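# Full boxes into the tote, empty boxes back to desks

## Task

Move every box in the room that is full so it sits completely inside the tote, and return every empty box to the desk it came from. The robot must not topple or finish leaning. A box counts only if it stays where it is without the robot holding it.

## Robot and tools

ROBOT. TidyBot++: a mobile base 0.54 m long, 0.50 m wide and 0.38 m tall on four powered casters, carrying one seven-joint arm with a two-finger gripper. The shoulder sits 0.12 m ahead of the base centre and 0.68 m above the floor. There are two cameras: base_camera on the chassis front, and wrist_camera, which looks along the hand. The arm starts folded with the hand pointing down; folded, the hand pokes up to 0.08 m past the base front and the elbow rises to about 1.15 m.

FRAMES. Base frame: origin on the floor below the base centre, x ahead, y to the left, z up. hand_pose is reported in this frame and marks the point between the finger pads; its own z axis runs out along the fingers and its y axis is the line the pads close on. The odometry frame is where the base frame was when the scene began. Heading grows to the left, from -3.142 to 3.142. base_tilt is in degrees, positive when leaning forward or right, with a fixed bias of up to about 1 degree.

execute_actions. Argument "actions": a list holding one action or nothing (empty means just report state and pictures). An action may contain "base", "joints", or both, plus optional "speeds"; its motions start at once and may finish at different times. Optional "cameras": a list of "base_camera", "wrist_camera" or "all"; omitted or null gives every camera, [] gives none, and an unknown name rejects the call.
- "base" holds exactly one relative move, counted from where the base last reported itself: translate_m (metres, forward positive, -2 to 2), strafe_m (metres, left positive, -2 to 2) or rotate_rad (radians, counter-clockwise from above positive, -6.3 to 6.3).
- "joints" holds absolute targets for the single arm, by name, in radians: joint_1_rad (any angle; positive turns the arm clockwise seen from above, opposite to rotate_rad), joint_2_rad shoulder -2.249 to 2.249, joint_3_rad (any angle), joint_4_rad elbow -2.579 to 2.579, joint_5_rad (any angle), joint_6_rad wrist -2.099 to 2.099, joint_7_rad (any angle; hand down, positive turns counter-clockwise from above, and at 1.57 the fingers open toward the robot's left and right). gripper_pos is a unitless 0 (open, about 85 mm gap) to 1 (closed); gap is roughly 85 x (1 - gripper_pos) mm. Unbounded joints go the short way, so send turns of less than half a revolution. Done tolerances: ±0.039 for joints 1-4, ±0.056 for 5-7, ±0.03 gripper. Joints left out may keep pushing toward older targets.
- "speeds" caps one motion for that action only: translate_m and strafe_m 0.05 to 0.5 m/s, rotate_rad 0.1 to 1.57 rad/s (the maxima are defaults). A base move needing over 8.667 s is rejected; no action runs past 15 s. Any unknown key or out-of-range number rejects the whole call with no motion.

ARM GEOMETRY. Upper arm 0.42 m, forearm 0.31 m, hand 0.31 m. With joint_1_rad 0, joint_3_rad 3.14, joint_5_rad 0, the arm moves in the vertical plane of base x. Angles from vertical (forward positive): upper arm = j2, forearm = j2 - j4, hand = j2 - j4 - j6. Reach ahead of the shoulder is the sum of length x sin(angle); height above it is the sum of length x cos(angle). A downward hand reaches at most about 0.94 m high, and only near the base.

OTHER TOOLS. wait: seconds 0 to 10; nothing new commanded, returns state and images. zoom_image: camera ("base_camera" or "wrist_camera") and region [x0, y0, x1, y1] in pixels from the top-left, at most 504 x 504, on that camera's most recent full image. read_manual: section "licences"; only legal text, no motion. finished_scene: scene = current scene number; ends it for good, so only call once boxes rest correctly on their own.

RESULT LINES. base_status and joint_status: "done"; "off_target" (stopped short, may still push); "contact_stop" or "time_out" (old target dropped, holding in place); "not_followed" and "joint command not followed" with a "cause:" line (arm targets withheld, e.g. self-collision; the gripper part still runs); "limit_stop_at_motor_heat". A base "done" only means the wheels turned; slip or a blocking obstacle can leave it short. on_its_own lists uncommanded changes. motor_effort is percent of max, with the action's peak in brackets. Also reported: joint_positions, hand_pose, base_odometry, base_tilt, and a "pictures" line naming the images in order. With gripper_pos 1, "done" means nothing is held; "off_target" means something is gripped. "ARM HIT" means a hard knock on the base or arm. After any stop, later motion calls in the same reply are skipped. The robot keeps its last command while you compose replies.

ACCURACY. Friction leaves joints slightly off even when "all done"; fix by sending last command + (wanted - measured). hand_pose itself may be off 1-2 cm, so trust images. A held load makes the arm sag; never command a loaded joint to its measured angle.

AVOID. Dropping, slamming or shoving objects hard. Driving while the arm is snagged above about 0.8 m (tip risk); horizontal pushes on a raised hand can lift wheels; back away or retract to recover. A blocked base keeps pushing hard. Torque faults (joints 1-4 limit 104.5 N m, warning 56.7; joints 5-7 limit 51.3, warning 29.4) freeze the arm and gripper for 10 s. Holding loads heats motors: MOTOR HOT from 60 °C, OVER-TEMPERATURE FAULT at 75 °C, when the arm sinks. Odometry drifts a few cm and degrees over many moves. Loose objects may be nudged by outside pushes. Faster robot motion is better.

Each tool is called after "Emit:" by a JSON object that holds its "api" and its "payload", one argument or row to a line.

## Session

Emit:
{"api": "execute_actions", "payload": {
  "actions": []
}}

Scene clock: 0.00 s.
base_odometry: x=+0.000 y=+0.000 heading=+0.000 (m, m, rad; odometry frame)
base_tilt: forward=+0.1 right=+0.1 (deg)
base_status: not commanded
joint_positions: joint_1_rad=+0.027 joint_2_rad=-0.319 joint_3_rad=+3.119 joint_4_rad=-2.505 joint_5_rad=-0.017 joint_6_rad=-0.903 joint_7_rad=+1.601 gripper_pos=+0.000
joint_status: not commanded
motor_effort: joint_1_rad=+0 joint_2_rad=-4 joint_3_rad=+0 joint_4_rad=+17 joint_5_rad=-1 joint_6_rad=+1 joint_7_rad=+0 (%)
hand_pose: x=+0.2598 y=+0.0040 z=+0.5889 quat_wxyz=(-0.003, +1.000, +0.008, +0.026) (m; base frame)
pictures: base_camera, wrist_camera
Images, in order (width x height): base_camera 644x364, wrist_camera 644x476.

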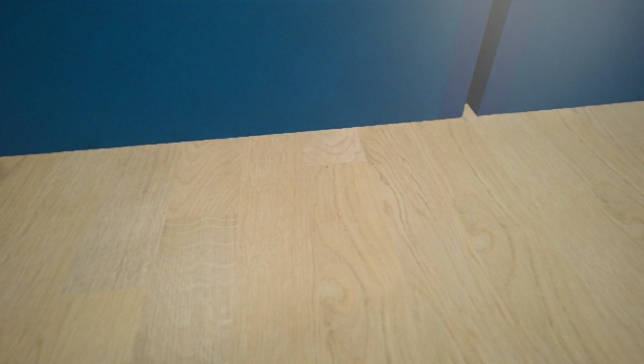

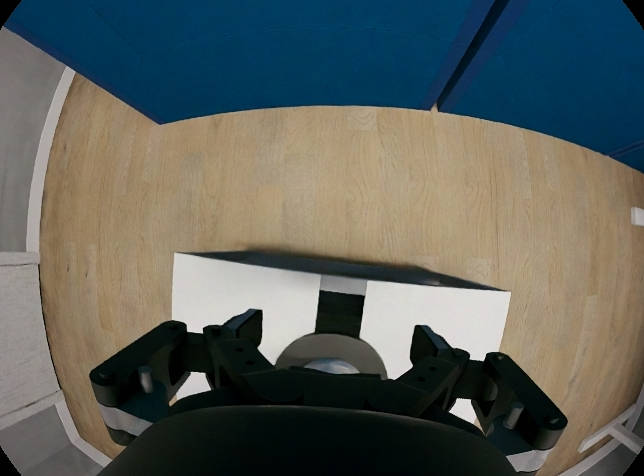

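Emit:
{"api": "execute_actions", "payload": {
  "actions": [
    {"joints":{"joint_2_rad":-0.5,"joint_4_rad":-1.0,"joint_6_rad":-1.6}}
  ],
  "cameras": ["wrist_camera"]
}}

Emit:
{"api": "execute_actions", "payload": {
  "actions": [
    {"joints":{"joint_1_rad":1.57}}
  ],
  "cameras": ["wrist_camera"]
}}

Emit:
{"api": "execute_actions", "payload": {
  "actions": [
    {"joints":{"joint_1_rad":3.1}}
  ],
  "cameras": ["wrist_camera"]
}}

Emit:
{"api": "execute_actions", "payload": {
  "actions": [
    {"joints":{"joint_1_rad":4.7}}
  ],
  "cameras": ["wrist_camera"]
}}

Scene clock: 3.60 s.
base_odometry: x=+0.000 y=+0.000 heading=+0.000 (m, m, rad; odometry frame)
base_tilt: forward=+0.0 right=+0.1 (deg)
base_status: not commanded
joint_positions: joint_1_rad=+0.027 joint_2_rad=-0.488 joint_3_rad=+3.119 joint_4_rad=-1.011 joint_5_rad=-0.017 joint_6_rad=-1.574 joint_7_rad=+1.601 gripper_pos=+0.000
joint_status: all done
motor_effort: joint_1_rad=-1(0) joint_2_rad=+3(7) joint_3_rad=+0(0) joint_4_rad=+14(20) joint_5_rad=-1(1) joint_6_rad=+6(6) joint_7_rad=+0(0) (%)
hand_pose: x=+0.3479 y=+0.0102 z=+1.1694 quat_wxyz=(+0.007, +0.867, +0.017, +0.499) (m; base frame)
pictures: wrist_camera
Images, in order (width x height): wrist_camera 644x476.

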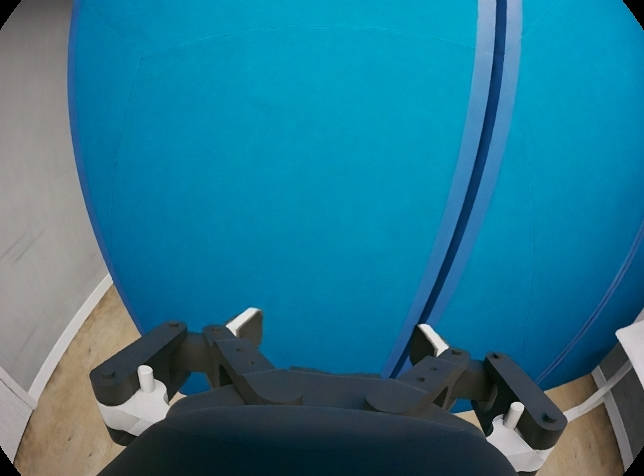

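Scene clock: 6.37 s.
base_odometry: x=+0.000 y=+0.000 heading=+0.000 (m, m, rad; odometry frame)
base_tilt: forward=+0.1 right=+0.1 (deg)
base_status: not commanded
joint_positions: joint_1_rad=+1.560 joint_2_rad=-0.488 joint_3_rad=+3.119 joint_4_rad=-1.011 joint_5_rad=-0.017 joint_6_rad=-1.574 joint_7_rad=+1.601 gripper_pos=+0.000
joint_status: all done
motor_effort: joint_1_rad=+0(2) joint_2_rad=+3(4) joint_3_rad=+0(0) joint_4_rad=+13(14) joint_5_rad=-1(1) joint_6_rad=+7(6) joint_7_rad=+0(1) (%)
hand_pose: x=+0.1379 y=-0.2283 z=+1.1694 quat_wxyz=(+0.351, +0.636, -0.589, +0.355) (m; base frame)
pictures: wrist_camera
Images, in order (width x height): wrist_camera 644x476.

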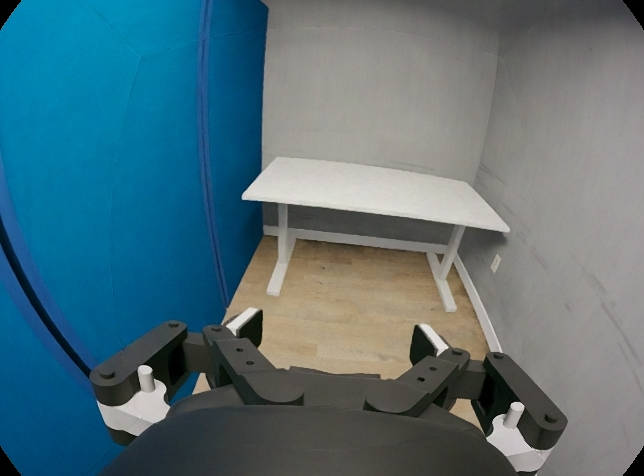

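Scene clock: 9.13 s.
base_odometry: x=+0.000 y=+0.000 heading=+0.000 (m, m, rad; odometry frame)
base_tilt: forward=+0.1 right=+0.1 (deg)
base_status: not commanded
joint_positions: joint_1_rad=+3.090 joint_2_rad=-0.488 joint_3_rad=+3.119 joint_4_rad=-1.011 joint_5_rad=-0.017 joint_6_rad=-1.574 joint_7_rad=+1.601 gripper_pos=+0.000
joint_status: all done
motor_effort: joint_1_rad=-1(1) joint_2_rad=+3(3) joint_3_rad=+0(0) joint_4_rad=+14(13) joint_5_rad=-1(1) joint_6_rad=+6(7) joint_7_rad=-1(0) (%)
hand_pose: x=-0.1084 y=-0.0281 z=+1.1694 quat_wxyz=(+0.499, +0.051, -0.865, +0.013) (m; base frame)
pictures: wrist_camera
Images, in order (width x height): wrist_camera 644x476.

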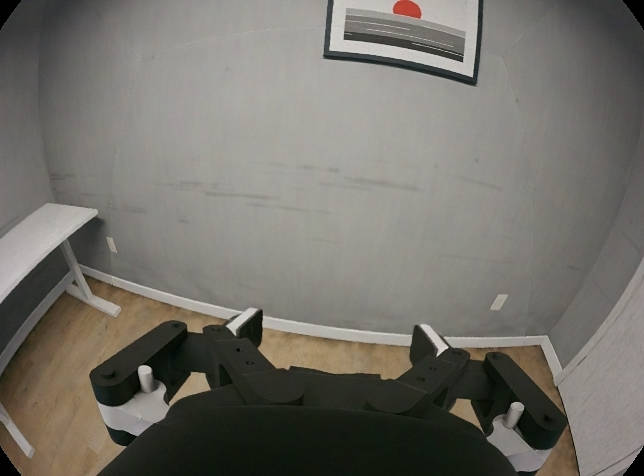

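Scene clock: 11.93 s.
base_odometry: x=+0.000 y=+0.000 heading=+0.000 (m, m, rad; odometry frame)
base_tilt: forward=+0.1 right=+0.1 (deg)
base_status: not commanded
joint_positions: joint_1_rad=+4.690 joint_2_rad=-0.488 joint_3_rad=+3.119 joint_4_rad=-1.011 joint_5_rad=-0.017 joint_6_rad=-1.574 joint_7_rad=+1.601 gripper_pos=+0.000
joint_status: all done
motor_effort: joint_1_rad=-1(1) joint_2_rad=+3(3) joint_3_rad=+0(0) joint_4_rad=+14(14) joint_5_rad=-1(1) joint_6_rad=+6(7) joint_7_rad=+0(0) (%)
hand_pose: x=+0.0975 y=+0.2281 z=+1.1694 quat_wxyz=(+0.357, -0.585, -0.639, -0.349) (m; base frame)
pictures: wrist_camera
Images, in order (width x height): wrist_camera 644x476.

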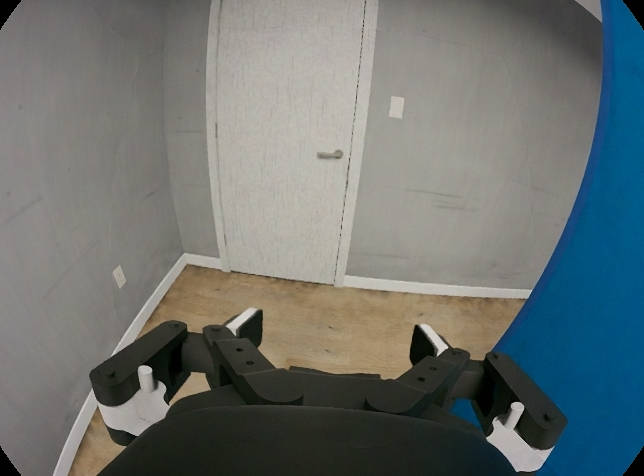

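Emit:
{"api": "execute_actions", "payload": {
  "actions": [
    {"base":{"strafe_m":1.0},"joints":{"joint_1_rad":6.0}}
  ]
}}

Scene clock: 15.63 s.
base_odometry: x=+0.001 y=+1.000 heading=-0.001 (m, m, rad; odometry frame)
base_tilt: forward=+0.1 right=+0.1 (deg)
base_status: done
joint_positions: joint_1_rad=+5.992 joint_2_rad=-0.498 joint_3_rad=+3.119 joint_4_rad=-1.010 joint_5_rad=-0.017 joint_6_rad=-1.576 joint_7_rad=+1.601 gripper_pos=+0.000
joint_status: all done
motor_effort: joint_1_rad=-1(1) joint_2_rad=+3(6) joint_3_rad=+0(2) joint_4_rad=+14(14) joint_5_rad=-1(0) joint_6_rad=+6(7) joint_7_rad=+0(0) (%)
hand_pose: x=+0.3281 y=+0.0799 z=+1.1714 quat_wxyz=(+0.073, -0.851, -0.154, -0.497) (m; base frame)
pictures: base_camera, wrist_camera
Images, in order (width x height): base_camera 644x364, wrist_camera 644x476.

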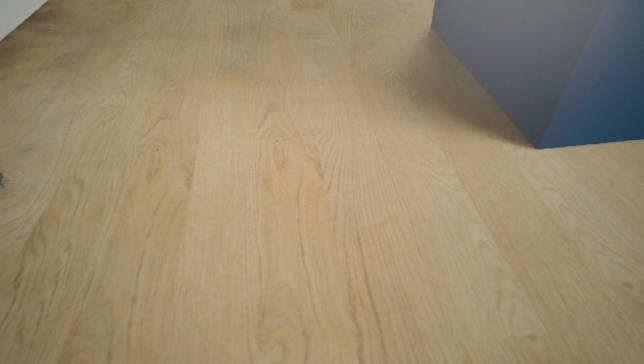

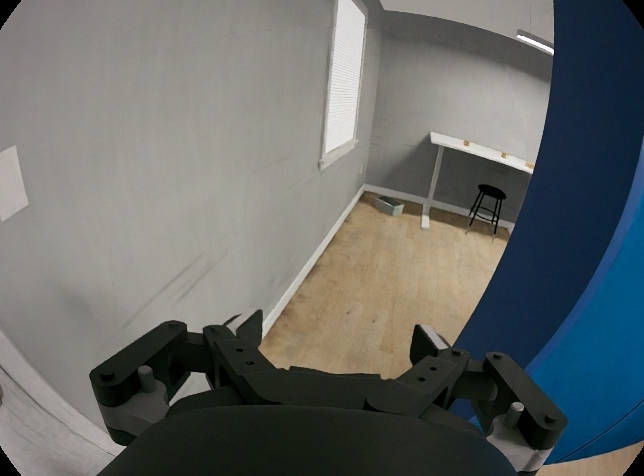

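Emit:
{"api": "execute_actions", "payload": {
  "actions": [
    {"base":{"strafe_m":0.15},"joints":{"joint_1_rad":6.6}}
  ],
  "cameras": []
}}

Emit:
{"api": "execute_actions", "payload": {
  "actions": [
    {"base":{"rotate_rad":0.08}}
  ],
  "cameras": []
}}

Emit:
{"api": "execute_actions", "payload": {
  "actions": [
    {"base":{"translate_m":1.6}}
  ]
}}

Scene clock: 17.90 s.
base_odometry: x=+0.002 y=+1.150 heading=-0.002 (m, m, rad; odometry frame)
base_tilt: forward=+0.1 right=+0.1 (deg)
base_status: done
joint_positions: joint_1_rad=+6.590 joint_2_rad=-0.498 joint_3_rad=+3.116 joint_4_rad=-1.010 joint_5_rad=-0.017 joint_6_rad=-1.576 joint_7_rad=+1.601 gripper_pos=+0.000
joint_status: all done
motor_effort: joint_1_rad=+0(1) joint_2_rad=+3(6) joint_3_rad=+0(2) joint_4_rad=+14(14) joint_5_rad=-1(0) joint_6_rad=+6(7) joint_7_rad=+0(0) (%)
hand_pose: x=+0.3370 y=-0.0509 z=+1.1714 quat_wxyz=(-0.077, -0.858, +0.102, -0.497) (m; base frame)
pictures: none
No camera images: the call's "cameras" was empty. Leave "cameras" out to get every camera's image.

Scene clock: 18.63 s.
base_odometry: x=+0.002 y=+1.151 heading=+0.079 (m, m, rad; odometry frame)
base_tilt: forward=+0.1 right=+0.1 (deg)
base_status: done
joint_positions: joint_1_rad=+6.590 joint_2_rad=-0.498 joint_3_rad=+3.116 joint_4_rad=-1.010 joint_5_rad=-0.017 joint_6_rad=-1.576 joint_7_rad=+1.601 gripper_pos=+0.000
joint_status: not commanded
motor_effort: joint_1_rad=-1(0) joint_2_rad=+4(5) joint_3_rad=+0(1) joint_4_rad=+13(14) joint_5_rad=-1(2) joint_6_rad=+6(6) joint_7_rad=+0(1) (%)
hand_pose: x=+0.3370 y=-0.0509 z=+1.1714 quat_wxyz=(-0.077, -0.858, +0.103, -0.497) (m; base frame)
pictures: none
No camera images: the call's "cameras" was empty. Leave "cameras" out to get every camera's image.

Scene clock: 23.20 s.
base_odometry: x=+1.597 y=+1.277 heading=+0.079 (m, m, rad; odometry frame)
base_tilt: forward=+0.1 right=+0.1 (deg)
base_status: done
joint_positions: joint_1_rad=+6.590 joint_2_rad=-0.498 joint_3_rad=+3.116 joint_4_rad=-1.009 joint_5_rad=-0.017 joint_6_rad=-1.576 joint_7_rad=+1.601 gripper_pos=+0.000
joint_status: not commanded
motor_effort: joint_1_rad=+0(0) joint_2_rad=+3(7) joint_3_rad=+0(1) joint_4_rad=+14(14) joint_5_rad=-1(2) joint_6_rad=+7(7) joint_7_rad=+0(0) (%)
hand_pose: x=+0.3368 y=-0.0509 z=+1.1715 quat_wxyz=(-0.077, -0.858, +0.103, -0.497) (m; base frame)
pictures: base_camera, wrist_camera
Images, in order (width x height): base_camera 644x364, wrist_camera 644x476.

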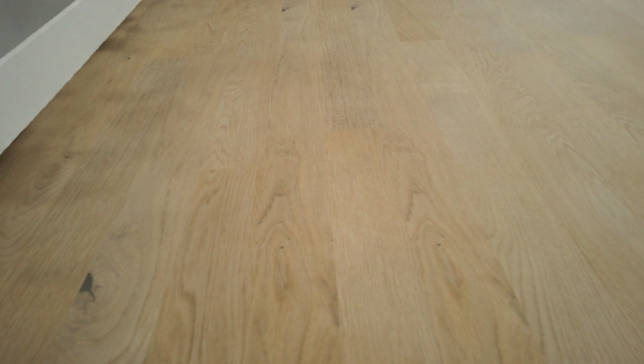

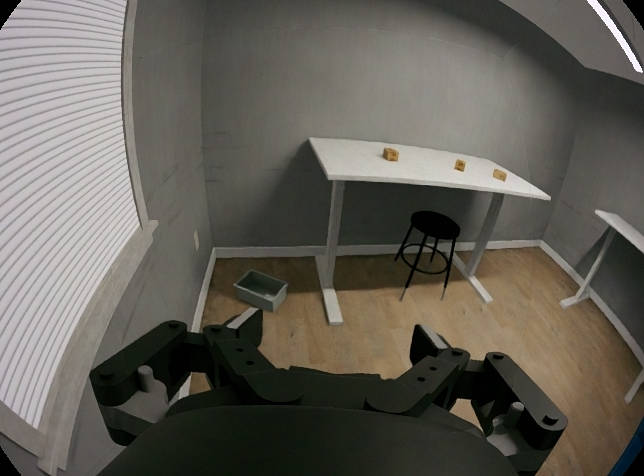

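Emit:
{"api": "execute_actions", "payload": {
  "actions": [
    {"joints":{"joint_1_rad":7.7}}
  ],
  "cameras": ["wrist_camera"]
}}

Scene clock: 25.77 s.
base_odometry: x=+1.597 y=+1.277 heading=+0.079 (m, m, rad; odometry frame)
base_tilt: forward=+0.1 right=+0.1 (deg)
base_status: not commanded
joint_positions: joint_1_rad=+7.690 joint_2_rad=-0.498 joint_3_rad=+3.116 joint_4_rad=-1.009 joint_5_rad=-0.017 joint_6_rad=-1.576 joint_7_rad=+1.601 gripper_pos=+0.000
joint_status: all done
motor_effort: joint_1_rad=-1(1) joint_2_rad=+3(4) joint_3_rad=+0(0) joint_4_rad=+14(14) joint_5_rad=-1(1) joint_6_rad=+7(6) joint_7_rad=+0(0) (%)
hand_pose: x=+0.1725 y=-0.2172 z=+1.1715 quat_wxyz=(-0.325, -0.678, +0.536, -0.383) (m; base frame)
pictures: wrist_camera
Images, in order (width x height): wrist_camera 644x476.

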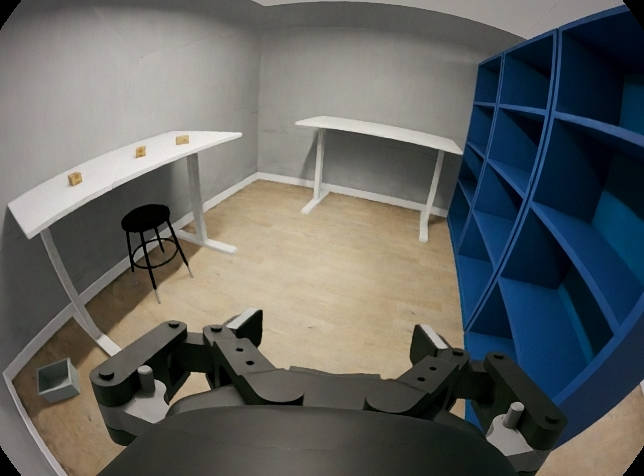

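Emit:
{"api": "execute_actions", "payload": {
  "actions": [
    {"base":{"strafe_m":-0.7},"joints":{"joint_1_rad":6.283,"joint_3_rad":3.1416,"joint_5_rad":0,"joint_7_rad":1.5708}}
  ],
  "cameras": []
}}

Emit:
{"api": "execute_actions", "payload": {
  "actions": [
    {"base":{"translate_m":0.5}}
  ]
}}

Scene clock: 29.17 s.
base_odometry: x=+1.652 y=+0.579 heading=+0.079 (m, m, rad; odometry frame)
base_tilt: forward=+0.1 right=+0.1 (deg)
base_status: done
joint_positions: joint_1_rad=+6.292 joint_2_rad=-0.501 joint_3_rad=+3.133 joint_4_rad=-1.008 joint_5_rad=-0.017 joint_6_rad=-1.577 joint_7_rad=+1.601 gripper_pos=+0.000
joint_status: all done
motor_effort: joint_1_rad=-1(1) joint_2_rad=+4(7) joint_3_rad=-1(0) joint_4_rad=+14(14) joint_5_rad=-1(2) joint_6_rad=+6(7) joint_7_rad=+0(1) (%)
hand_pose: x=+0.3407 y=+0.0085 z=+1.1725 quat_wxyz=(-0.003, -0.863, -0.018, -0.504) (m; base frame)
pictures: none
No camera images: the call's "cameras" was empty. Leave "cameras" out to get every camera's image.

Scene clock: 31.53 s.
base_odometry: x=+2.151 y=+0.618 heading=+0.079 (m, m, rad; odometry frame)
base_tilt: forward=+0.1 right=+0.1 (deg)
base_status: done
joint_positions: joint_1_rad=+6.292 joint_2_rad=-0.493 joint_3_rad=+3.133 joint_4_rad=-1.008 joint_5_rad=-0.017 joint_6_rad=-1.577 joint_7_rad=+1.601 gripper_pos=+0.000
joint_status: not commanded
motor_effort: joint_1_rad=-1(0) joint_2_rad=+3(9) joint_3_rad=+0(0) joint_4_rad=+13(15) joint_5_rad=-1(2) joint_6_rad=+7(7) joint_7_rad=+0(0) (%)
hand_pose: x=+0.3443 y=+0.0082 z=+1.1711 quat_wxyz=(-0.002, -0.865, -0.018, -0.501) (m; base frame)
pictures: base_camera, wrist_camera
Images, in order (width x height): base_camera 644x364, wrist_camera 644x476.

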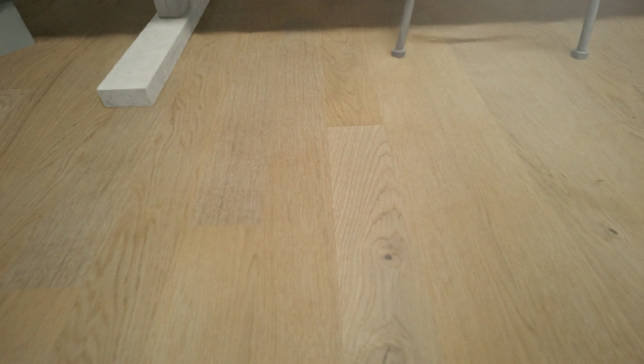

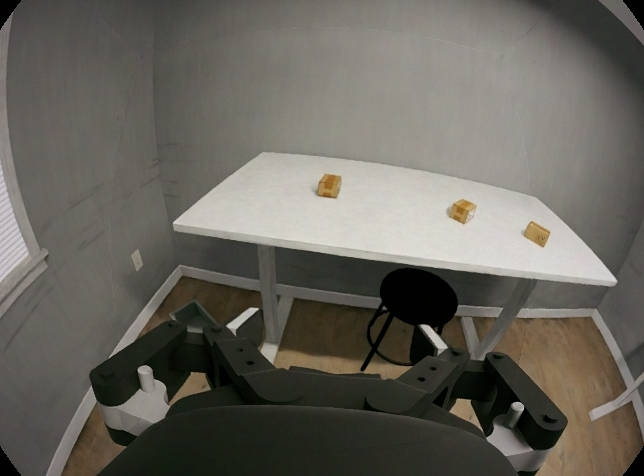

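Emit:
{"api": "execute_actions", "payload": {
  "actions": [
    {"joints":{"joint_2_rad":-0.4,"joint_4_rad":-2.2,"joint_6_rad":0.23}}
  ],
  "cameras": ["wrist_camera"]
}}

Scene clock: 35.60 s.
base_odometry: x=+2.151 y=+0.618 heading=+0.079 (m, m, rad; odometry frame)
base_tilt: forward=+0.1 right=+0.1 (deg)
base_status: not commanded
joint_positions: joint_1_rad=+6.292 joint_2_rad=-0.418 joint_3_rad=+3.133 joint_4_rad=-2.188 joint_5_rad=-0.017 joint_6_rad=+0.206 joint_7_rad=+1.601 gripper_pos=+0.000
joint_status: all done
motor_effort: joint_1_rad=-1(1) joint_2_rad=-7(8) joint_3_rad=+0(0) joint_4_rad=+22(24) joint_5_rad=-1(1) joint_6_rad=+8(8) joint_7_rad=+0(0) (%)
hand_pose: x=+0.5675 y=+0.0010 z=+1.0062 quat_wxyz=(-0.008, -0.705, -0.005, -0.709) (m; base frame)
pictures: wrist_camera
Images, in order (width x height): wrist_camera 644x476.

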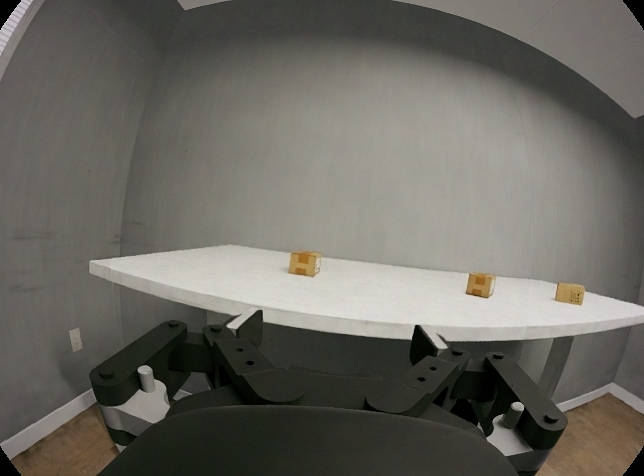

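Emit:
{"api": "execute_actions", "payload": {
  "actions": [
    {"joints":{"joint_4_rad":-2.43,"joint_6_rad":0.46}}
  ],
  "cameras": ["wrist_camera"]
}}

Scene clock: 37.83 s.
base_odometry: x=+2.151 y=+0.618 heading=+0.079 (m, m, rad; odometry frame)
base_tilt: forward=+0.1 right=+0.1 (deg)
base_status: not commanded
joint_positions: joint_1_rad=+6.292 joint_2_rad=-0.417 joint_3_rad=+3.133 joint_4_rad=-2.420 joint_5_rad=-0.017 joint_6_rad=+0.434 joint_7_rad=+1.601 gripper_pos=+0.000
joint_status: all done
motor_effort: joint_1_rad=-1(0) joint_2_rad=-6(7) joint_3_rad=-1(0) joint_4_rad=+21(22) joint_5_rad=-1(1) joint_6_rad=+7(8) joint_7_rad=-1(0) (%)
hand_pose: x=+0.5452 y=-0.0003 z=+0.9351 quat_wxyz=(-0.009, -0.707, -0.004, -0.708) (m; base frame)
pictures: wrist_camera
Images, in order (width x height): wrist_camera 644x476.

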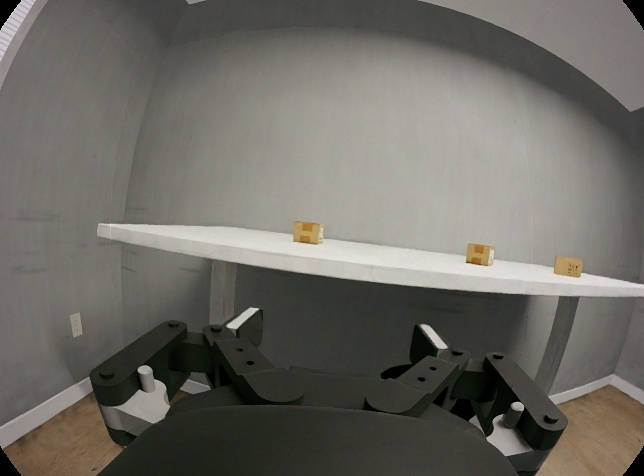

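Emit:
{"api": "execute_actions", "payload": {
  "actions": [
    {"base":{"strafe_m":0.08},"joints":{"joint_2_rad":-0.4,"joint_4_rad":-1.6,"joint_6_rad":-0.8}}
  ],
  "cameras": []
}}

Emit:
{"api": "execute_actions", "payload": {
  "actions": [
    {"base":{"translate_m":0.18},"joints":{"joint_2_rad":0.0,"joint_4_rad":-1.4,"joint_6_rad":-0.6}}
  ],
  "cameras": ["wrist_camera"]
}}

Scene clock: 41.67 s.
base_odometry: x=+2.145 y=+0.698 heading=+0.079 (m, m, rad; odometry frame)
base_tilt: forward=+0.1 right=+0.1 (deg)
base_status: done
joint_positions: joint_1_rad=+6.290 joint_2_rad=-0.415 joint_3_rad=+3.135 joint_4_rad=-1.612 joint_5_rad=-0.017 joint_6_rad=-0.776 joint_7_rad=+1.601 gripper_pos=+0.000
joint_status: all done
motor_effort: joint_1_rad=-1(0) joint_2_rad=-5(7) joint_3_rad=+0(2) joint_4_rad=+21(22) joint_5_rad=-1(2) joint_6_rad=+7(9) joint_7_rad=+0(1) (%)
hand_pose: x=+0.5282 y=+0.0055 z=+1.0600 quat_wxyz=(-0.002, -0.834, -0.011, -0.552) (m; base frame)
pictures: none
No camera images: the call's "cameras" was empty. Leave "cameras" out to get every camera's image.

Scene clock: 43.50 s.
base_odometry: x=+2.324 y=+0.712 heading=+0.079 (m, m, rad; odometry frame)
base_tilt: forward=+0.1 right=+0.1 (deg)
base_status: done
joint_positions: joint_1_rad=+6.290 joint_2_rad=+0.004 joint_3_rad=+3.135 joint_4_rad=-1.414 joint_5_rad=-0.017 joint_6_rad=-0.626 joint_7_rad=+1.601 gripper_pos=+0.000
joint_status: all done
motor_effort: joint_1_rad=+0(1) joint_2_rad=-19(25) joint_3_rad=-1(0) joint_4_rad=+22(23) joint_5_rad=-1(1) joint_6_rad=+7(7) joint_7_rad=+0(0) (%)
hand_pose: x=+0.7084 y=+0.0041 z=+1.0084 quat_wxyz=(+0.000, -0.853, -0.010, -0.522) (m; base frame)
pictures: wrist_camera
Images, in order (width x height): wrist_camera 644x476.

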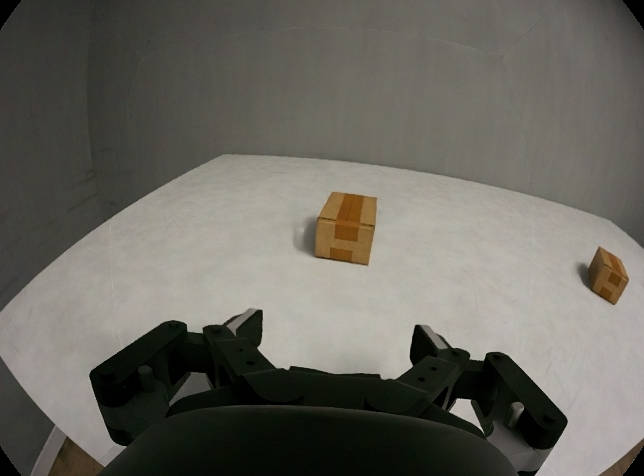

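Emit:
{"api": "execute_actions", "payload": {
  "actions": [
    {"base":{"translate_m":0.1},"joints":{"joint_4_rad":-1.5,"joint_6_rad":-0.52},"speeds":{"translate_m":0.15}}
  ],
  "cameras": ["wrist_camera"]
}}

Scene clock: 45.17 s.
base_odometry: x=+2.424 y=+0.721 heading=+0.080 (m, m, rad; odometry frame)
base_tilt: forward=+0.1 right=+0.1 (deg)
base_status: done
joint_positions: joint_1_rad=+6.290 joint_2_rad=+0.000 joint_3_rad=+3.135 joint_4_rad=-1.493 joint_5_rad=-0.017 joint_6_rad=-0.544 joint_7_rad=+1.601 gripper_pos=+0.000
joint_status: all done
motor_effort: joint_1_rad=+0(1) joint_2_rad=-21(23) joint_3_rad=-1(1) joint_4_rad=+22(24) joint_5_rad=-1(2) joint_6_rad=+6(7) joint_7_rad=+1(1) (%)
hand_pose: x=+0.7106 y=+0.0038 z=+0.9871 quat_wxyz=(-0.001, -0.851, -0.009, -0.525) (m; base frame)
pictures: wrist_camera
Images, in order (width x height): wrist_camera 644x476.

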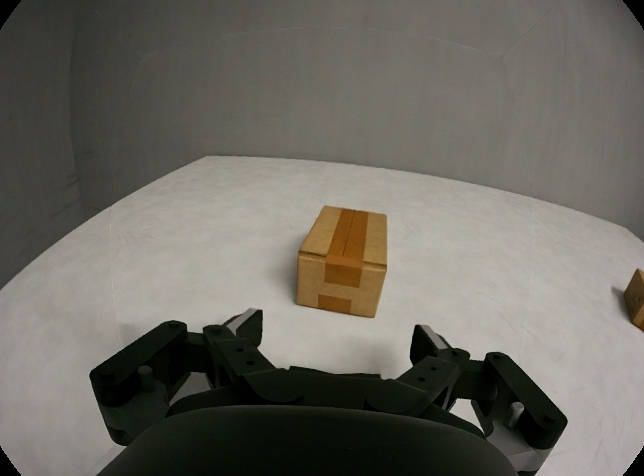

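Emit:
{"api": "execute_actions", "payload": {
  "actions": [
    {"base":{"translate_m":0.08},"speeds":{"translate_m":0.1}}
  ],
  "cameras": ["wrist_camera"]
}}

Scene clock: 48.17 s.
base_odometry: x=+2.504 y=+0.727 heading=+0.080 (m, m, rad; odometry frame)
base_tilt: forward=+0.1 right=+0.1 (deg)
base_status: done
joint_positions: joint_1_rad=+6.290 joint_2_rad=+0.000 joint_3_rad=+3.135 joint_4_rad=-1.493 joint_5_rad=-0.017 joint_6_rad=-0.543 joint_7_rad=+1.601 gripper_pos=+0.000
joint_status: not commanded
motor_effort: joint_1_rad=+0(1) joint_2_rad=-21(24) joint_3_rad=-1(1) joint_4_rad=+22(23) joint_5_rad=-1(1) joint_6_rad=+7(7) joint_7_rad=+0(1) (%)
hand_pose: x=+0.7106 y=+0.0038 z=+0.9874 quat_wxyz=(-0.001, -0.851, -0.009, -0.525) (m; base frame)
pictures: wrist_camera
Images, in order (width x height): wrist_camera 644x476.

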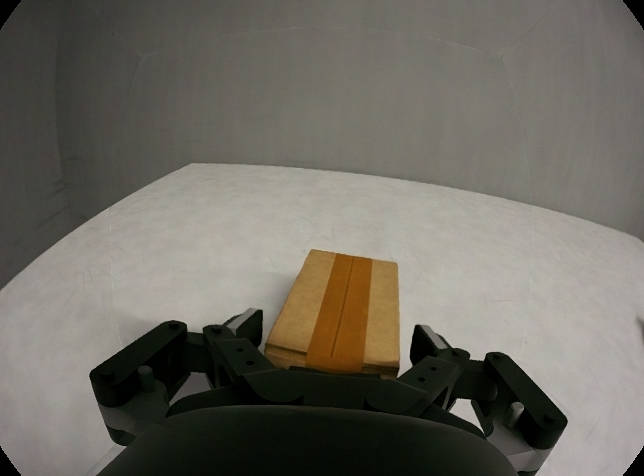

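Emit:
{"api": "execute_actions", "payload": {
  "actions": [
    {"base":{"translate_m":0.03},"joints":{"joint_4_rad":-1.55,"joint_6_rad":-0.47},"speeds":{"translate_m":0.08}}
  ],
  "cameras": ["wrist_camera"]
}}

Emit:
{"api": "execute_actions", "payload": {
  "actions": [
    {"joints":{"gripper_pos":1}}
  ],
  "cameras": ["wrist_camera"]
}}

Scene clock: 49.67 s.
base_odometry: x=+2.534 y=+0.730 heading=+0.080 (m, m, rad; odometry frame)
base_tilt: forward=+0.1 right=+0.1 (deg)
base_status: done
joint_positions: joint_1_rad=+6.290 joint_2_rad=+0.001 joint_3_rad=+3.135 joint_4_rad=-1.539 joint_5_rad=-0.017 joint_6_rad=-0.495 joint_7_rad=+1.601 gripper_pos=+0.000
joint_status: all done
motor_effort: joint_1_rad=-1(1) joint_2_rad=-20(24) joint_3_rad=-1(1) joint_4_rad=+22(23) joint_5_rad=-1(1) joint_6_rad=+7(7) joint_7_rad=+0(0) (%)
hand_pose: x=+0.7119 y=+0.0036 z=+0.9729 quat_wxyz=(-0.001, -0.851, -0.009, -0.526) (m; base frame)
pictures: wrist_camera
Images, in order (width x height): wrist_camera 644x476.

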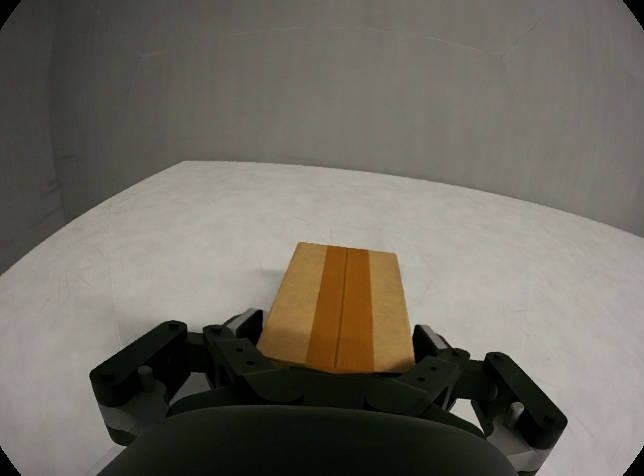

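Scene clock: 50.77 s.
base_odometry: x=+2.534 y=+0.730 heading=+0.080 (m, m, rad; odometry frame)
base_tilt: forward=+0.1 right=+0.1 (deg)
base_status: not commanded
joint_positions: joint_1_rad=+6.290 joint_2_rad=+0.001 joint_3_rad=+3.135 joint_4_rad=-1.539 joint_5_rad=-0.017 joint_6_rad=-0.493 joint_7_rad=+1.601 gripper_pos=+0.350
joint_status: gripper_pos off_target (ended at +0.350, target +1.000)
motor_effort: joint_1_rad=-1(1) joint_2_rad=-20(21) joint_3_rad=-1(1) joint_4_rad=+22(22) joint_5_rad=-1(1) joint_6_rad=+7(7) joint_7_rad=+1(0) (%)
hand_pose: x=+0.7121 y=+0.0036 z=+0.9733 quat_wxyz=(-0.001, -0.850, -0.009, -0.526) (m; base frame)
pictures: wrist_camera
Images, in order (width x height): wrist_camera 644x476.

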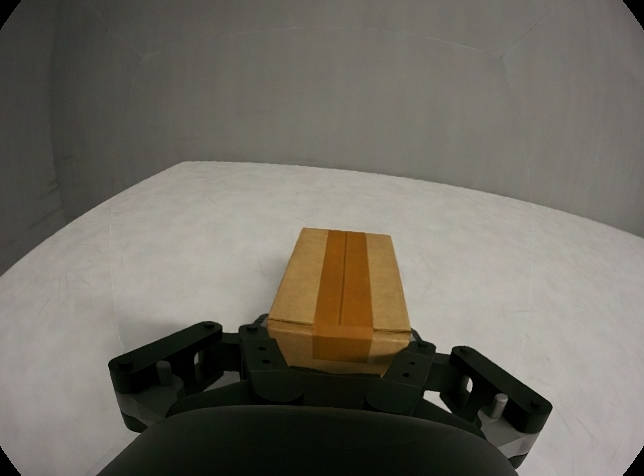

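Lift and weigh.

Emit:
{"api": "execute_actions", "payload": {
  "actions": [
    {"joints":{"joint_4_rad":-1.4,"joint_6_rad":-0.6}}
  ],
  "cameras": ["wrist_camera"]
}}

Scene clock: 52.10 s.
base_odometry: x=+2.534 y=+0.730 heading=+0.080 (m, m, rad; odometry frame)
base_tilt: forward=+0.1 right=+0.1 (deg)
base_status: not commanded
joint_positions: joint_1_rad=+6.290 joint_2_rad=+0.001 joint_3_rad=+3.135 joint_4_rad=-1.409 joint_5_rad=-0.017 joint_6_rad=-0.575 joint_7_rad=+1.601 gripper_pos=+0.350
joint_status: all done
motor_effort: joint_1_rad=-1(0) joint_2_rad=-20(22) joint_3_rad=-1(1) joint_4_rad=+22(23) joint_5_rad=-1(1) joint_6_rad=+7(7) joint_7_rad=+0(0) (%)
hand_pose: x=+0.7147 y=+0.0040 z=+1.0279 quat_wxyz=(-0.001, -0.837, -0.009, -0.547) (m; base frame)
pictures: wrist_camera
Images, in order (width x height): wrist_camera 644x476.

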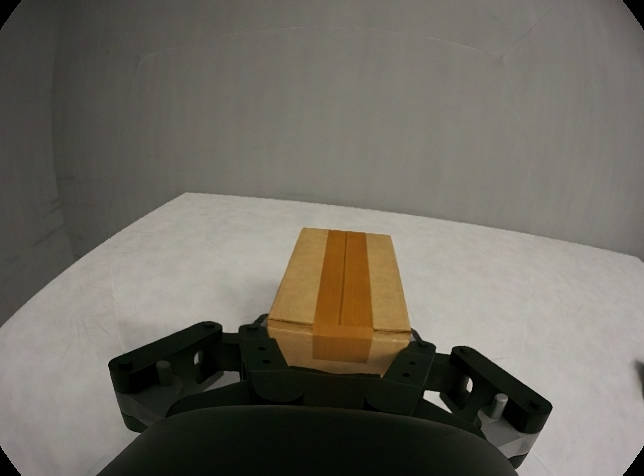

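Emit:
{"api": "execute_actions", "payload": {
  "actions": [
    {"joints":{"joint_4_rad":-1.545,"joint_6_rad":-0.47}}
  ],
  "cameras": []
}}

Emit:
{"api": "execute_actions", "payload": {
  "actions": [
    {"joints":{"gripper_pos":0}}
  ],
  "cameras": []
}}

Emit:
{"api": "execute_actions", "payload": {
  "actions": [
    {"base":{"translate_m":-0.3},"speeds":{"translate_m":0.25}}
  ],
  "cameras": []
}}

Emit:
{"api": "execute_actions", "payload": {
  "actions": [
    {"base":{"strafe_m":-0.45},"joints":{"joint_4_rad":-1.4,"joint_6_rad":-0.62}}
  ]
}}

Scene clock: 53.70 s.
base_odometry: x=+2.533 y=+0.730 heading=+0.080 (m, m, rad; odometry frame)
base_tilt: forward=+0.1 right=+0.1 (deg)
base_status: not commanded
joint_positions: joint_1_rad=+6.290 joint_2_rad=+0.001 joint_3_rad=+3.135 joint_4_rad=-1.536 joint_5_rad=-0.017 joint_6_rad=-0.495 joint_7_rad=+1.601 gripper_pos=+0.350
joint_status: all done
motor_effort: joint_1_rad=-1(1) joint_2_rad=-20(22) joint_3_rad=-1(1) joint_4_rad=+22(24) joint_5_rad=-1(1) joint_6_rad=+7(7) joint_7_rad=+1(0) (%)
hand_pose: x=+0.7123 y=+0.0036 z=+0.9746 quat_wxyz=(-0.001, -0.850, -0.009, -0.527) (m; base frame)
pictures: none
No camera images: the call's "cameras" was empty. Leave "cameras" out to get every camera's image.

Scene clock: 54.80 s.
base_odometry: x=+2.533 y=+0.730 heading=+0.080 (m, m, rad; odometry frame)
base_tilt: forward=+0.1 right=+0.1 (deg)
base_status: not commanded
joint_positions: joint_1_rad=+6.290 joint_2_rad=+0.001 joint_3_rad=+3.135 joint_4_rad=-1.536 joint_5_rad=-0.017 joint_6_rad=-0.495 joint_7_rad=+1.601 gripper_pos=+0.000
joint_status: all done
motor_effort: joint_1_rad=-1(0) joint_2_rad=-20(21) joint_3_rad=-1(1) joint_4_rad=+22(23) joint_5_rad=-1(1) joint_6_rad=+7(7) joint_7_rad=+0(0) (%)
hand_pose: x=+0.7123 y=+0.0036 z=+0.9746 quat_wxyz=(-0.001, -0.850, -0.009, -0.527) (m; base frame)
pictures: none
No camera images: the call's "cameras" was empty. Leave "cameras" out to get every camera's image.

Scene clock: 56.90 s.
base_odometry: x=+2.234 y=+0.706 heading=+0.080 (m, m, rad; odometry frame)
base_tilt: forward=+0.1 right=+0.1 (deg)
base_status: done
joint_positions: joint_1_rad=+6.288 joint_2_rad=-0.001 joint_3_rad=+3.137 joint_4_rad=-1.536 joint_5_rad=-0.017 joint_6_rad=-0.492 joint_7_rad=+1.601 gripper_pos=+0.000
joint_status: not commanded
motor_effort: joint_1_rad=-1(3) joint_2_rad=-20(24) joint_3_rad=-1(4) joint_4_rad=+22(23) joint_5_rad=-1(2) joint_6_rad=+6(7) joint_7_rad=+0(0) (%)
hand_pose: x=+0.7119 y=+0.0038 z=+0.9766 quat_wxyz=(-0.001, -0.849, -0.009, -0.529) (m; base frame)
pictures: none
No camera images: the call's "cameras" was empty. Leave "cameras" out to get every camera's image.

Scene clock: 59.17 s.
base_odometry: x=+2.270 y=+0.257 heading=+0.079 (m, m, rad; odometry frame)
base_tilt: forward=+0.1 right=+0.1 (deg)
base_status: done
joint_positions: joint_1_rad=+6.287 joint_2_rad=-0.001 joint_3_rad=+3.143 joint_4_rad=-1.408 joint_5_rad=-0.017 joint_6_rad=-0.594 joint_7_rad=+1.601 gripper_pos=+0.000
joint_status: all done
motor_effort: joint_1_rad=+0(2) joint_2_rad=-20(22) joint_3_rad=-1(3) joint_4_rad=+22(23) joint_5_rad=-2(1) joint_6_rad=+7(7) joint_7_rad=+0(0) (%)
hand_pose: x=+0.7116 y=+0.0013 z=+1.0242 quat_wxyz=(-0.002, -0.842, -0.007, -0.540) (m; base frame)
pictures: base_camera, wrist_camera
Images, in order (width x height): base_camera 644x364, wrist_camera 644x476.

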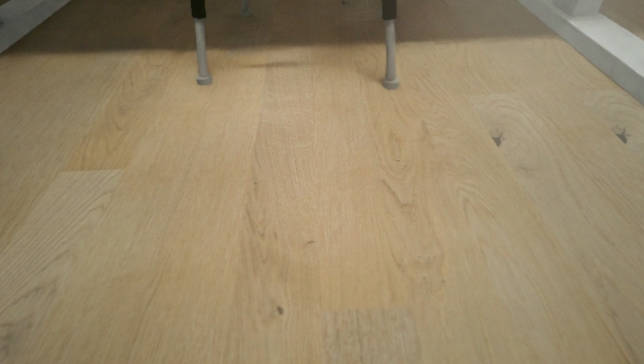

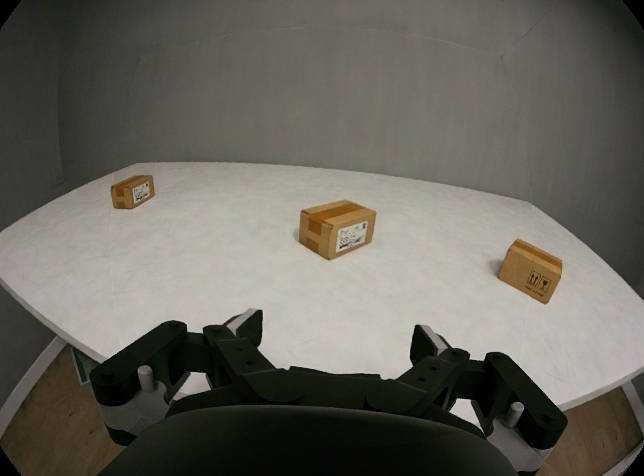

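Emit:
{"api": "execute_actions", "payload": {
  "actions": [
    {"base":{"rotate_rad":-0.7},"joints":{"joint_4_rad":-1.3,"joint_6_rad":-0.72}}
  ],
  "cameras": []
}}

Emit:
{"api": "execute_actions", "payload": {
  "actions": [
    {"base":{"translate_m":-0.25}}
  ],
  "cameras": []
}}

Emit:
{"api": "execute_actions", "payload": {
  "actions": [
    {"base":{"strafe_m":0.6}}
  ]
}}

Scene clock: 62.63 s.
base_odometry: x=+2.270 y=+0.257 heading=-0.620 (m, m, rad; odometry frame)
base_tilt: forward=+0.1 right=+0.1 (deg)
base_status: done
joint_positions: joint_1_rad=+6.288 joint_2_rad=-0.001 joint_3_rad=+3.147 joint_4_rad=-1.308 joint_5_rad=-0.017 joint_6_rad=-0.693 joint_7_rad=+1.601 gripper_pos=+0.000
joint_status: all done
motor_effort: joint_1_rad=+0(2) joint_2_rad=-20(24) joint_3_rad=-1(4) joint_4_rad=+22(24) joint_5_rad=-1(2) joint_6_rad=+7(7) joint_7_rad=+0(1) (%)
hand_pose: x=+0.7051 y=-0.0013 z=+1.0548 quat_wxyz=(-0.003, -0.842, -0.006, -0.540) (m; base frame)
pictures: none
No camera images: the call's "cameras" was empty. Leave "cameras" out to get every camera's image.

Scene clock: 64.43 s.
base_odometry: x=+2.067 y=+0.403 heading=-0.620 (m, m, rad; odometry frame)
base_tilt: forward=+0.1 right=+0.1 (deg)
base_status: done
joint_positions: joint_1_rad=+6.288 joint_2_rad=-0.006 joint_3_rad=+3.147 joint_4_rad=-1.308 joint_5_rad=-0.017 joint_6_rad=-0.698 joint_7_rad=+1.601 gripper_pos=+0.000
joint_status: not commanded
motor_effort: joint_1_rad=-1(1) joint_2_rad=-20(24) joint_3_rad=-1(0) joint_4_rad=+21(23) joint_5_rad=-1(1) joint_6_rad=+7(7) joint_7_rad=+0(0) (%)
hand_pose: x=+0.7027 y=-0.0013 z=+1.0566 quat_wxyz=(-0.003, -0.841, -0.006, -0.540) (m; base frame)
pictures: none
No camera images: the call's "cameras" was empty. Leave "cameras" out to get every camera's image.

Scene clock: 67.00 s.
base_odometry: x=+2.415 y=+0.892 heading=-0.620 (m, m, rad; odometry frame)
base_tilt: forward=+0.1 right=+0.1 (deg)
base_status: done
joint_positions: joint_1_rad=+6.286 joint_2_rad=-0.006 joint_3_rad=+3.145 joint_4_rad=-1.308 joint_5_rad=-0.017 joint_6_rad=-0.698 joint_7_rad=+1.601 gripper_pos=+0.000
joint_status: not commanded
motor_effort: joint_1_rad=-1(4) joint_2_rad=-20(21) joint_3_rad=-1(5) joint_4_rad=+21(22) joint_5_rad=-1(2) joint_6_rad=+7(7) joint_7_rad=+0(0) (%)
hand_pose: x=+0.7027 y=+0.0012 z=+1.0565 quat_wxyz=(-0.002, -0.841, -0.008, -0.540) (m; base frame)
pictures: base_camera, wrist_camera
Images, in order (width x height): base_camera 644x364, wrist_camera 644x476.

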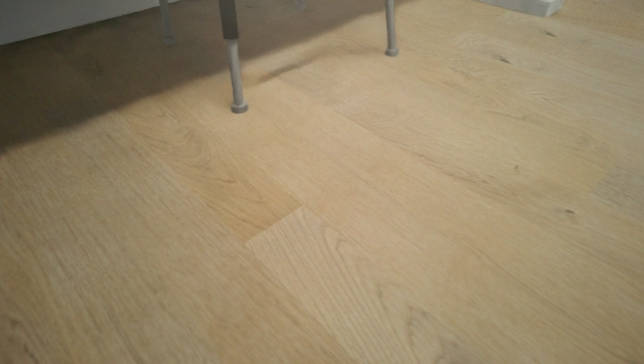

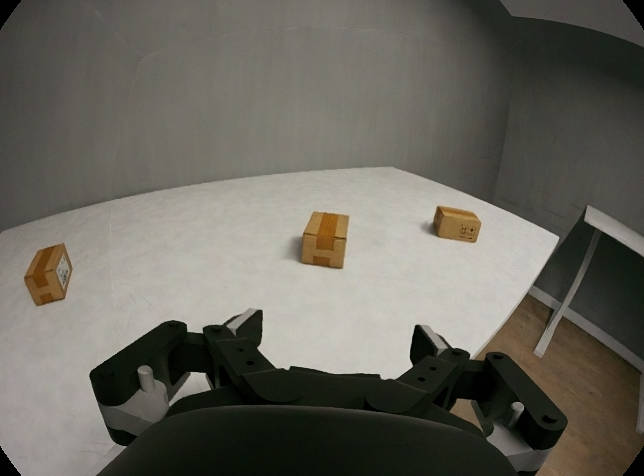

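Emit:
{"api": "execute_actions", "payload": {
  "actions": [
    {"base":{"strafe_m":0.027},"joints":{"joint_4_rad":-1.5,"joint_6_rad":-0.52}}
  ],
  "cameras": []
}}

Emit:
{"api": "execute_actions", "payload": {
  "actions": [
    {"base":{"translate_m":0.15},"speeds":{"translate_m":0.15}}
  ]
}}

Scene clock: 68.93 s.
base_odometry: x=+2.430 y=+0.914 heading=-0.620 (m, m, rad; odometry frame)
base_tilt: forward=+0.1 right=+0.1 (deg)
base_status: done
joint_positions: joint_1_rad=+6.280 joint_2_rad=-0.005 joint_3_rad=+3.139 joint_4_rad=-1.491 joint_5_rad=-0.017 joint_6_rad=-0.546 joint_7_rad=+1.601 gripper_pos=+0.000
joint_status: all done
motor_effort: joint_1_rad=-1(2) joint_2_rad=-20(22) joint_3_rad=-1(1) joint_4_rad=+22(23) joint_5_rad=-1(2) joint_6_rad=+6(8) joint_7_rad=+0(0) (%)
hand_pose: x=+0.7087 y=+0.0070 z=+0.9908 quat_wxyz=(+0.001, -0.850, -0.011, -0.527) (m; base frame)
pictures: none
No camera images: the call's "cameras" was empty. Leave "cameras" out to get every camera's image.

Scene clock: 70.60 s.
base_odometry: x=+2.553 y=+0.827 heading=-0.619 (m, m, rad; odometry frame)
base_tilt: forward=+0.1 right=+0.1 (deg)
base_status: done
joint_positions: joint_1_rad=+6.280 joint_2_rad=-0.002 joint_3_rad=+3.139 joint_4_rad=-1.491 joint_5_rad=-0.017 joint_6_rad=-0.543 joint_7_rad=+1.601 gripper_pos=+0.000
joint_status: not commanded
motor_effort: joint_1_rad=+0(0) joint_2_rad=-21(24) joint_3_rad=-1(0) joint_4_rad=+22(23) joint_5_rad=-1(1) joint_6_rad=+7(7) joint_7_rad=+0(0) (%)
hand_pose: x=+0.7100 y=+0.0070 z=+0.9895 quat_wxyz=(+0.001, -0.850, -0.011, -0.527) (m; base frame)
pictures: base_camera, wrist_camera
Images, in order (width x height): base_camera 644x364, wrist_camera 644x476.

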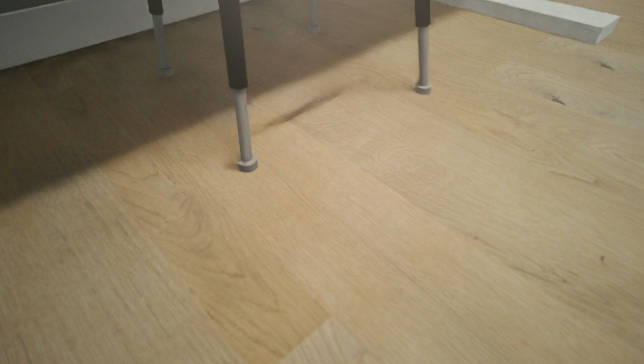

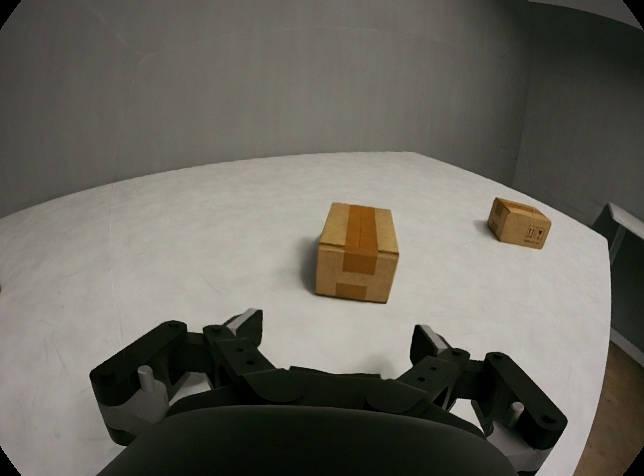

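Emit:
{"api": "execute_actions", "payload": {
  "actions": [
    {"joints":{"joint_1_rad":6.305,"joint_4_rad":-1.55,"joint_6_rad":-0.47}}
  ],
  "cameras": []
}}

Emit:
{"api": "execute_actions", "payload": {
  "actions": [
    {"base":{"translate_m":0.13},"speeds":{"translate_m":0.1}}
  ],
  "cameras": ["wrist_camera"]
}}

Scene clock: 71.97 s.
base_odometry: x=+2.553 y=+0.827 heading=-0.619 (m, m, rad; odometry frame)
base_tilt: forward=+0.1 right=+0.1 (deg)
base_status: not commanded
joint_positions: joint_1_rad=+6.297 joint_2_rad=-0.002 joint_3_rad=+3.139 joint_4_rad=-1.540 joint_5_rad=-0.017 joint_6_rad=-0.496 joint_7_rad=+1.601 gripper_pos=+0.000
joint_status: all done
motor_effort: joint_1_rad=-1(1) joint_2_rad=-20(21) joint_3_rad=-1(0) joint_4_rad=+22(23) joint_5_rad=-1(1) joint_6_rad=+7(7) joint_7_rad=+0(0) (%)
hand_pose: x=+0.7107 y=-0.0031 z=+0.9737 quat_wxyz=(-0.004, -0.851, -0.004, -0.526) (m; base frame)
pictures: none
No camera images: the call's "cameras" was empty. Leave "cameras" out to get every camera's image.

Scene clock: 73.83 s.
base_odometry: x=+2.659 y=+0.752 heading=-0.619 (m, m, rad; odometry frame)
base_tilt: forward=+0.1 right=+0.1 (deg)
base_status: done
joint_positions: joint_1_rad=+6.297 joint_2_rad=-0.001 joint_3_rad=+3.139 joint_4_rad=-1.541 joint_5_rad=-0.017 joint_6_rad=-0.494 joint_7_rad=+1.601 gripper_pos=+0.000
joint_status: not commanded
motor_effort: joint_1_rad=-1(1) joint_2_rad=-21(23) joint_3_rad=-1(1) joint_4_rad=+22(23) joint_5_rad=-1(1) joint_6_rad=+7(7) joint_7_rad=+0(0) (%)
hand_pose: x=+0.7113 y=-0.0032 z=+0.9733 quat_wxyz=(-0.004, -0.851, -0.004, -0.526) (m; base frame)
pictures: wrist_camera
Images, in order (width x height): wrist_camera 644x476.

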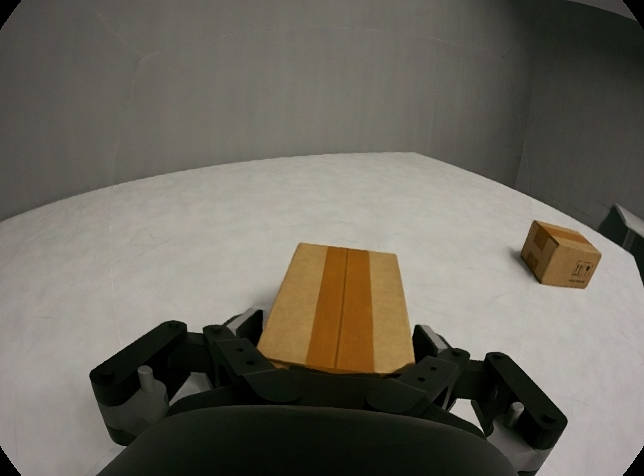

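Emit:
{"api": "execute_actions", "payload": {
  "actions": [
    {"joints":{"gripper_pos":1}}
  ],
  "cameras": []
}}

Emit:
{"api": "execute_actions", "payload": {
  "actions": [
    {"joints":{"joint_4_rad":-1.4,"joint_6_rad":-0.6}}
  ],
  "cameras": ["wrist_camera"]
}}

Scene clock: 75.27 s.
base_odometry: x=+2.659 y=+0.752 heading=-0.619 (m, m, rad; odometry frame)
base_tilt: forward=+0.1 right=+0.1 (deg)
base_status: not commanded
joint_positions: joint_1_rad=+6.297 joint_2_rad=-0.001 joint_3_rad=+3.139 joint_4_rad=-1.541 joint_5_rad=-0.017 joint_6_rad=-0.493 joint_7_rad=+1.601 gripper_pos=+0.348
joint_status: gripper_pos off_target (ended at +0.348, target +1.000)
motor_effort: joint_1_rad=-1(1) joint_2_rad=-20(20) joint_3_rad=-1(1) joint_4_rad=+22(22) joint_5_rad=-1(1) joint_6_rad=+7(7) joint_7_rad=+0(0) (%)
hand_pose: x=+0.7115 y=-0.0032 z=+0.9737 quat_wxyz=(-0.004, -0.850, -0.004, -0.527) (m; base frame)
pictures: none
No camera images: the call's "cameras" was empty. Leave "cameras" out to get every camera's image.

Scene clock: 76.37 s.
base_odometry: x=+2.659 y=+0.752 heading=-0.619 (m, m, rad; odometry frame)
base_tilt: forward=+0.1 right=+0.1 (deg)
base_status: not commanded
joint_positions: joint_1_rad=+6.297 joint_2_rad=-0.001 joint_3_rad=+3.139 joint_4_rad=-1.408 joint_5_rad=-0.017 joint_6_rad=-0.575 joint_7_rad=+1.601 gripper_pos=+0.348
joint_status: all done
motor_effort: joint_1_rad=-1(0) joint_2_rad=-20(22) joint_3_rad=-1(1) joint_4_rad=+22(23) joint_5_rad=-1(1) joint_6_rad=+7(8) joint_7_rad=+0(0) (%)
hand_pose: x=+0.7142 y=-0.0028 z=+1.0293 quat_wxyz=(-0.004, -0.837, -0.004, -0.548) (m; base frame)
pictures: wrist_camera
Images, in order (width x height): wrist_camera 644x476.

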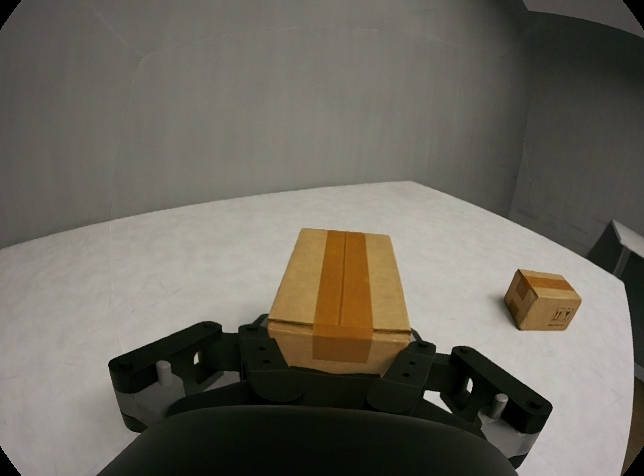

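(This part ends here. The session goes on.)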